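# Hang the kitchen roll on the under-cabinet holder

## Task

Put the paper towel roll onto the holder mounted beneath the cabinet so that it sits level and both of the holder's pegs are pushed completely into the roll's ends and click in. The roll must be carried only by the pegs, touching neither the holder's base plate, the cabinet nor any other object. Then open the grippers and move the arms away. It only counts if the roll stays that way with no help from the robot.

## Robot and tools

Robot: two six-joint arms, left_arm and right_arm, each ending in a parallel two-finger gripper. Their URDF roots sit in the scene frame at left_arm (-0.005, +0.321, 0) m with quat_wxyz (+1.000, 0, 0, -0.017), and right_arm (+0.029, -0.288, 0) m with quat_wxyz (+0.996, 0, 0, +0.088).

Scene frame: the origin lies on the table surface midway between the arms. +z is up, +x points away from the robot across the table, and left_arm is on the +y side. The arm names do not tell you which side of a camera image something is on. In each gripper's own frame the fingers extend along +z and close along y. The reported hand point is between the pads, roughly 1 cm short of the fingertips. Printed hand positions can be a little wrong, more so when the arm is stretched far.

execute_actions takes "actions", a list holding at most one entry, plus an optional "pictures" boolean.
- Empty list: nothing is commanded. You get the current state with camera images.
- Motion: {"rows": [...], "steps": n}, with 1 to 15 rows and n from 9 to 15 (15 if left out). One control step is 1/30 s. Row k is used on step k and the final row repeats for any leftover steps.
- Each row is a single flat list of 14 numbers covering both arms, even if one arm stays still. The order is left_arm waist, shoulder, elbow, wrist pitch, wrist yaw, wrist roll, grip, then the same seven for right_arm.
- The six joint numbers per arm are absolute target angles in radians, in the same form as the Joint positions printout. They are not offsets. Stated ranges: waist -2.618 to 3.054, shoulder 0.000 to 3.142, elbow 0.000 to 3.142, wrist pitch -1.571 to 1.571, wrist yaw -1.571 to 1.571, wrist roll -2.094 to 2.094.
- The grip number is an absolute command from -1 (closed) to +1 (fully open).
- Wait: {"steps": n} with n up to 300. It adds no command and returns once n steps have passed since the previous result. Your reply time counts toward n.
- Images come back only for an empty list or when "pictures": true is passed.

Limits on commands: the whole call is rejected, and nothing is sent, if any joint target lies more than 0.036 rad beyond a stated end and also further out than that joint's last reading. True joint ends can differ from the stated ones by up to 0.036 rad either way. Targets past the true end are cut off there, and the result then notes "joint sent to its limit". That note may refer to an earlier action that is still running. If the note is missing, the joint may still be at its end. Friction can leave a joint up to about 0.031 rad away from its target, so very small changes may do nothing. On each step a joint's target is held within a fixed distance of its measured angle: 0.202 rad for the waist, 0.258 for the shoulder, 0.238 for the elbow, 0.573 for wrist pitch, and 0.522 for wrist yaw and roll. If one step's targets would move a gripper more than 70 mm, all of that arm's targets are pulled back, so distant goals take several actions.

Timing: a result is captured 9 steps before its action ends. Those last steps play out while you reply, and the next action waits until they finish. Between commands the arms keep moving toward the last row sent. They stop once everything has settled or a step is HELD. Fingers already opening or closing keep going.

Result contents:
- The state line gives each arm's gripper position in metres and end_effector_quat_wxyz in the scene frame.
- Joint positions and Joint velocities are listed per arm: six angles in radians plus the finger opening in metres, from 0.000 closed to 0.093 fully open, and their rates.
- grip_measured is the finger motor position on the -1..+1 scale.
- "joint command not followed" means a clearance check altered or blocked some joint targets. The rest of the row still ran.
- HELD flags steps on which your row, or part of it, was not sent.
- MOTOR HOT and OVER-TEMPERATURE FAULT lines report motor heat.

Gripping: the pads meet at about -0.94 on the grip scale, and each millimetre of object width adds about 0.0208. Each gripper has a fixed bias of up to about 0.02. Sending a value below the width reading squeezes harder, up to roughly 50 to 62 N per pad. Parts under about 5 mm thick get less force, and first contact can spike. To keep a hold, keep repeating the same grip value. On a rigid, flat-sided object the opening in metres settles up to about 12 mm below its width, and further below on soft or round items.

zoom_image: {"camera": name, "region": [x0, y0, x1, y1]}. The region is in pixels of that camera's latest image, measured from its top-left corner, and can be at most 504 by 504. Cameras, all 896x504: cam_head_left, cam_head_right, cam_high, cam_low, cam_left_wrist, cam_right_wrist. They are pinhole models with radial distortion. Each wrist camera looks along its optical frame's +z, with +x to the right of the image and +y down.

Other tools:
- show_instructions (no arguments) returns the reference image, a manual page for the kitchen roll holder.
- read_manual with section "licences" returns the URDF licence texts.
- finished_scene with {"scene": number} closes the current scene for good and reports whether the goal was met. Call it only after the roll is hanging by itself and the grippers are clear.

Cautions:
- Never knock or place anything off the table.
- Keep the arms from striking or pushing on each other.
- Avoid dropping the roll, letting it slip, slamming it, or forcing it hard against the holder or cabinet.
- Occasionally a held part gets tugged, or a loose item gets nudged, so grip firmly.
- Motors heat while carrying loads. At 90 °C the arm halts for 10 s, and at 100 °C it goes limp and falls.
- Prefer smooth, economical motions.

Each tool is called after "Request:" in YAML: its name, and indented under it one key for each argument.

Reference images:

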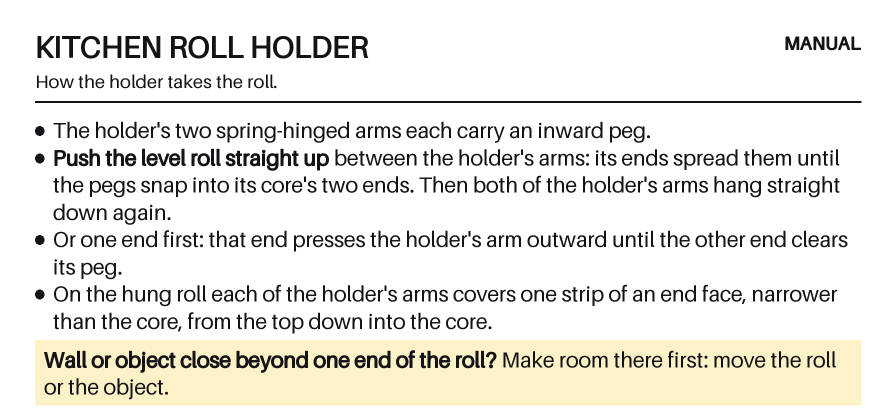

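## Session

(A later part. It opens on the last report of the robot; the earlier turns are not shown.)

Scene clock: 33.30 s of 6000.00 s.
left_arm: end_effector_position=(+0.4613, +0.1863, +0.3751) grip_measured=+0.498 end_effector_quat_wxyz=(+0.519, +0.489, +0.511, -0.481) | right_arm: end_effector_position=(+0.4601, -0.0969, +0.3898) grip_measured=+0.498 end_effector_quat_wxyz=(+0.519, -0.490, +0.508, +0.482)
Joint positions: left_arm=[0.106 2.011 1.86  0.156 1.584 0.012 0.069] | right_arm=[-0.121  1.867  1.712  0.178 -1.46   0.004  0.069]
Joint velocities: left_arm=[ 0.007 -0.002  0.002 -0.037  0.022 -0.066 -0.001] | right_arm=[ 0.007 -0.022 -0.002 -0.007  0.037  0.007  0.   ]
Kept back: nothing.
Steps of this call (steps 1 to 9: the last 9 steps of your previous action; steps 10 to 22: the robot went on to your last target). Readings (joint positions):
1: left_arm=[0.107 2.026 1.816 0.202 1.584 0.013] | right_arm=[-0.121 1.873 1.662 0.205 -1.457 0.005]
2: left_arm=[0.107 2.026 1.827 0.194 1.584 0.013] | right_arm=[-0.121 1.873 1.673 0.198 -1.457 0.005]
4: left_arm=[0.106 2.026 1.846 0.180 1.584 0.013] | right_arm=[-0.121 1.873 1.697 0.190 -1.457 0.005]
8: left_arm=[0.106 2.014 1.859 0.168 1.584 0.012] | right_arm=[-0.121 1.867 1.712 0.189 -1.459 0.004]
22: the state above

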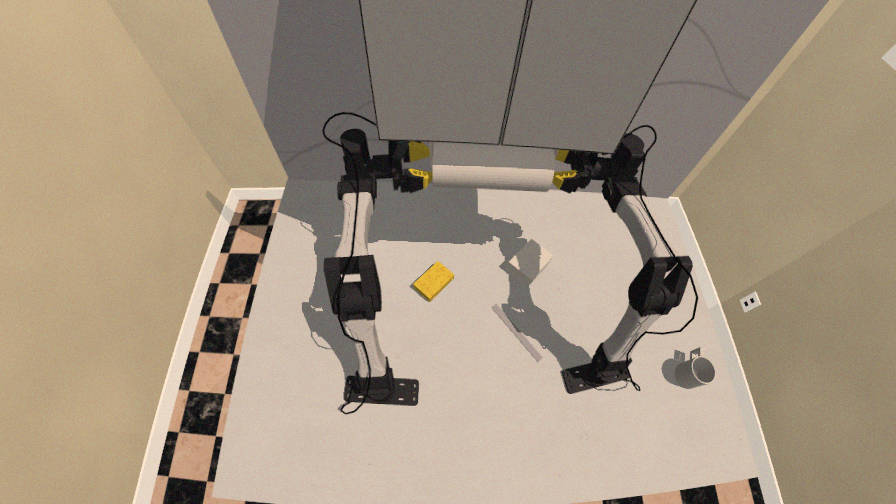

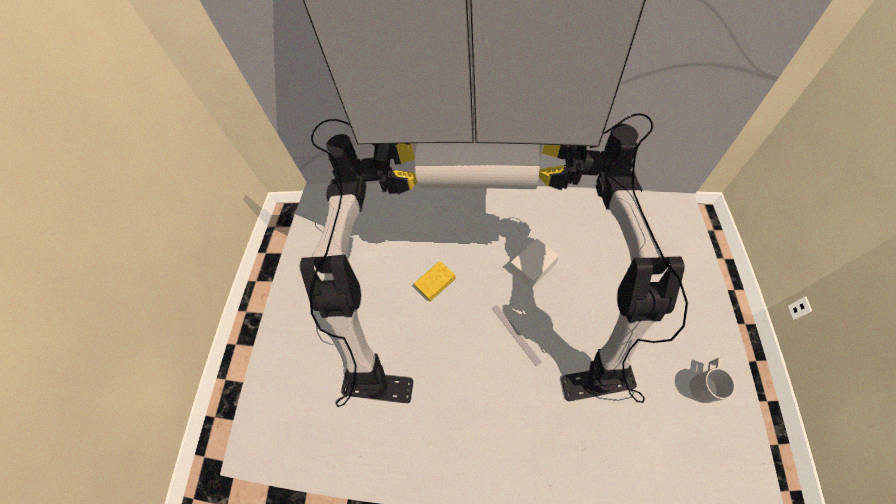

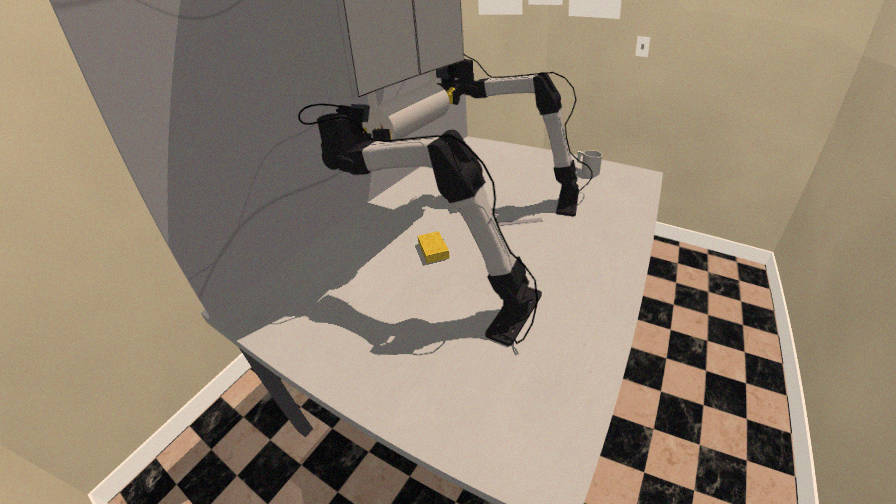

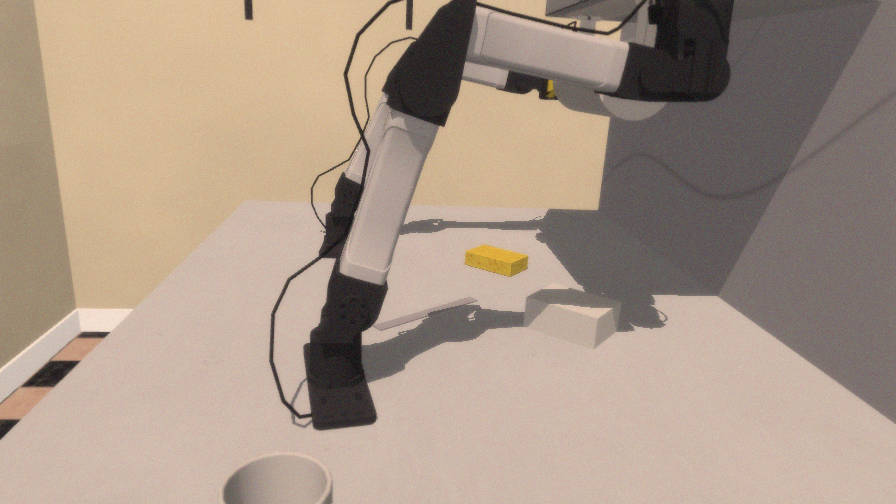

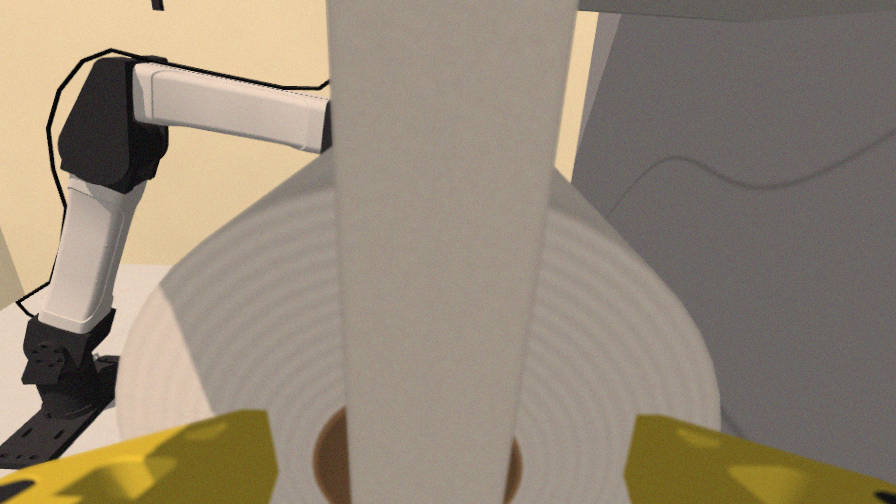

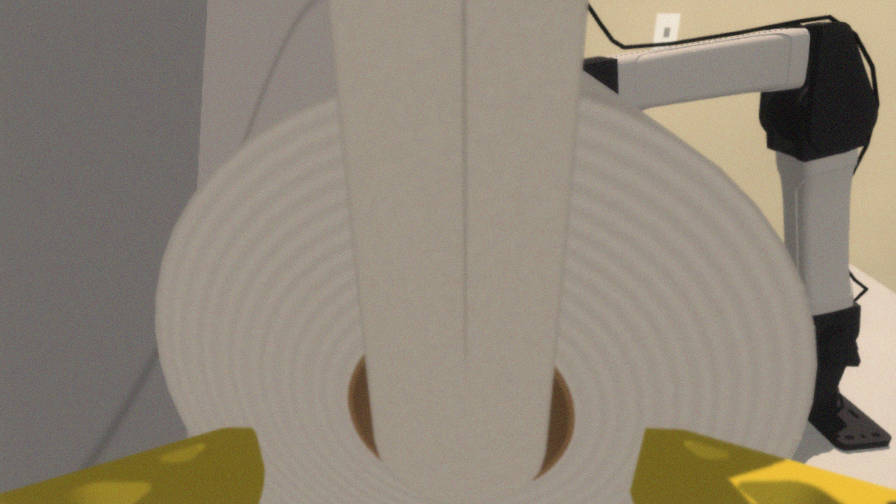

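Snapped. Lower slightly and release.

Request:
execute_actions:
  actions:
    - {"rows":[[0.025,2.01,1.84,0.17,1.57,0,0.5,-0.025,1.87,1.69,0.18,-1.48,0,0.5],[0.025,2.01,1.82,0.18,1.57,0,0.5,-0.025,1.87,1.67,0.19,-1.48,0,0.5],[0.025,2.01,1.82,0.18,1.57,0,0.5,-0.025,1.87,1.66,0.19,-1.48,0,0.5],[0.025,2.01,1.82,0.18,1.57,0,0.5,-0.025,1.87,1.66,0.19,-1.48,0,0.5],[0.045,2.01,1.82,0.18,1.57,0,0.5,-0.05,1.87,1.66,0.19,-1.48,0,0.5],[0.065,2.01,1.82,0.18,1.57,0,0.5,-0.07,1.87,1.66,0.19,-1.48,0,0.5],[0.085,2.01,1.82,0.18,1.57,0,0.5,-0.09,1.87,1.66,0.19,-1.48,0,0.5],[0.105,2.01,1.82,0.18,1.57,0,0.5,-0.11,1.87,1.66,0.19,-1.48,0,0.5],[0.13,2.01,1.82,0.18,1.57,0,0.5,-0.14,1.87,1.66,0.19,-1.5,0,0.5],[0.17,2.01,1.82,0.18,1.57,0,0.5,-0.18,1.87,1.66,0.19,-1.52,0,0.5],[0.22,2.01,1.82,0.18,1.57,0,0.5,-0.23,1.87,1.66,0.19,-1.54,0,0.5],[0.28,2.01,1.82,0.18,1.57,0,0.5,-0.29,1.87,1.66,0.19,-1.54,0,0.5],[0.35,2.01,1.82,0.18,1.57,0,0.5,-0.36,1.87,1.66,0.19,-1.54,0,0.5],[0.42,2.01,1.82,0.18,1.57,0,0.5,-0.43,1.87,1.66,0.19,-1.54,0,0.5],[0.5,2.01,1.82,0.18,1.57,0,0.5,-0.5,1.87,1.66,0.19,-1.54,0,0.5]]}

Request:
execute_actions:
  actions:
    - {"steps":25}
  pictures: true

Scene clock: 34.40 s of 6000.00 s.
left_arm: end_effector_position=(+0.4630, +0.1882, +0.3651) grip_measured=+0.498 end_effector_quat_wxyz=(+0.512, +0.480, +0.519, -0.488) | right_arm: end_effector_position=(+0.4616, -0.0980, +0.3816) grip_measured=+0.498 end_effector_quat_wxyz=(+0.516, -0.485, +0.514, +0.484)
Joint positions: left_arm=[0.11  2.014 1.832 0.16  1.584 0.007 0.069] | right_arm=[-0.124  1.867  1.687  0.185 -1.457  0.001  0.069]
Joint velocities: left_arm=[ 0.046  0.007  0.007 -0.022  0.037 -0.11   0.   ] | right_arm=[-0.027  0.002 -0.139 -0.037 -0.037  0.007 -0.002]
Steps of this call (steps 1 to 15: the robot went on to your last target; steps 16 to 27: nothing new was sent; steps 28 to 33: the first 6 steps of this action). Readings (joint positions):
28: left_arm=[0.106 2.011 1.859 0.155 1.584 0.012] | right_arm=[-0.121 1.867 1.712 0.178 -1.459 0.004]
29: left_arm=[0.106 2.011 1.853 0.158 1.584 0.012] | right_arm=[-0.121 1.867 1.710 0.180 -1.458 0.004]
31: left_arm=[0.106 2.012 1.838 0.160 1.584 0.012] | right_arm=[-0.121 1.867 1.699 0.185 -1.457 0.004]
33: the state above

Scene clock: 35.23 s of 6000.00 s.
left_arm: end_effector_position=(+0.4805, +0.3764, +0.3658) grip_measured=+0.498 end_effector_quat_wxyz=(+0.600, +0.369, +0.603, -0.374) | right_arm: end_effector_position=(+0.4897, -0.2664, +0.3796) grip_measured=+0.498 end_effector_quat_wxyz=(+0.582, -0.401, +0.582, +0.401)
Joint positions: left_arm=[0.498 2.013 1.832 0.166 1.57  0.006 0.069] | right_arm=[-0.502  1.867  1.681  0.187 -1.532 -0.     0.069]
Joint velocities: left_arm=[-0.002 -0.007 -0.022  0.037 -0.022 -0.022 -0.001] | right_arm=[ 0.007 -0.002  0.002 -0.037 -0.037  0.066  0.   ]
Kept back: nothing.
Steps of this call (steps 1 to 9: the last 9 steps of your previous action; steps 10 to 25: the robot went on to your last target). Readings (joint positions):
1: left_arm=[0.113 2.014 1.832 0.163 1.584 0.006] | right_arm=[-0.125 1.867 1.684 0.185 -1.457 0.000]
2: left_arm=[0.116 2.013 1.832 0.165 1.584 0.006] | right_arm=[-0.127 1.867 1.682 0.185 -1.459 0.000]
4: left_arm=[0.126 2.013 1.832 0.166 1.583 0.006] | right_arm=[-0.136 1.867 1.681 0.185 -1.473 -0.000]
8: left_arm=[0.240 2.013 1.832 0.166 1.582 0.006] | right_arm=[-0.257 1.867 1.681 0.187 -1.510 -0.000]
25: the state above

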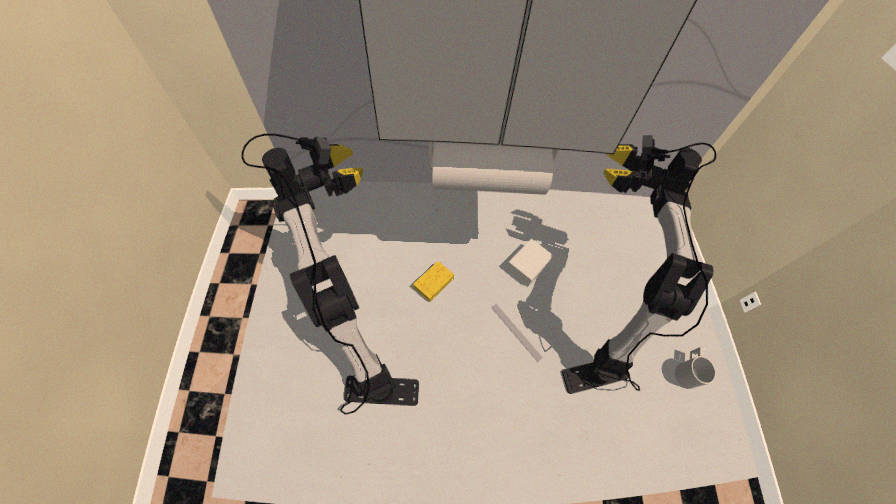

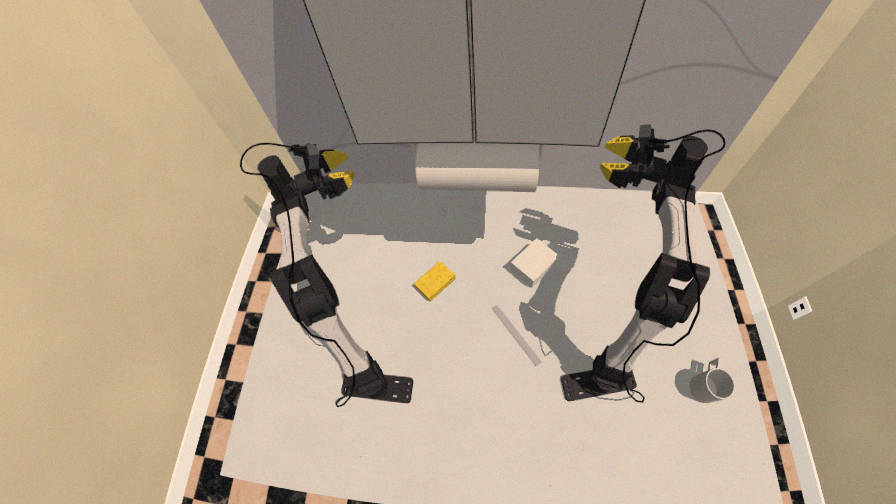

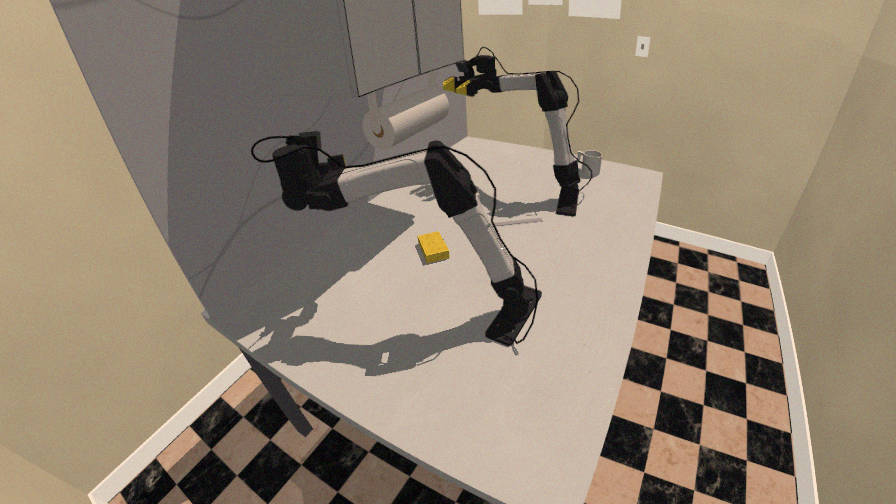

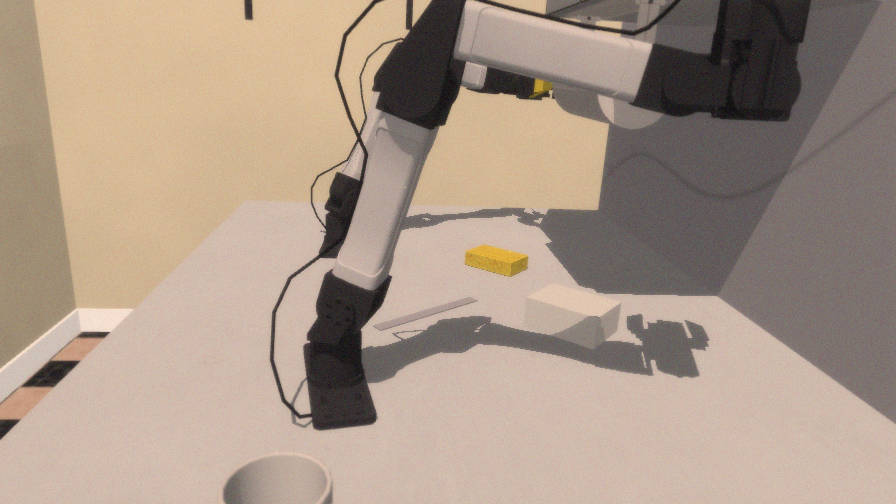

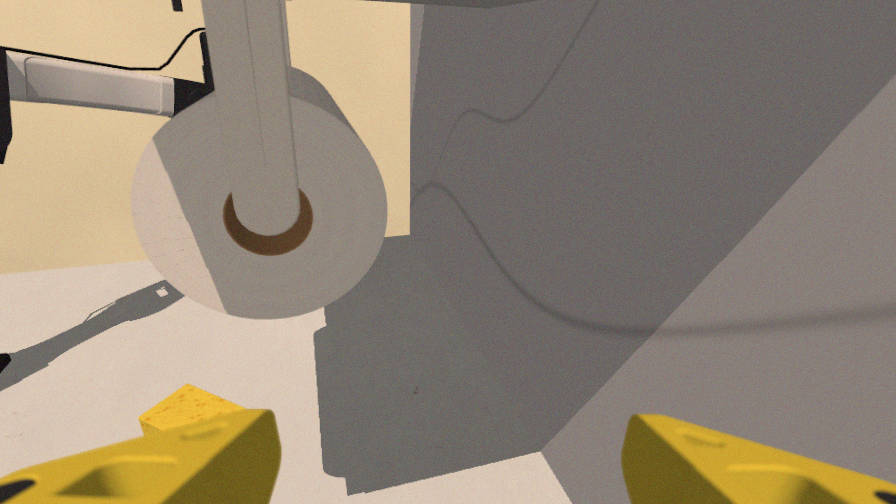

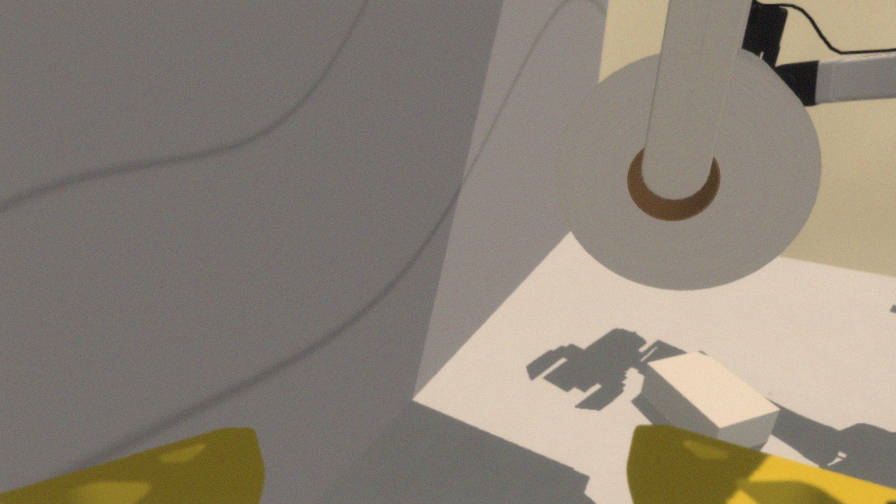

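Request:
finished_scene:
  scene: 1

The scene is finished: the task was done.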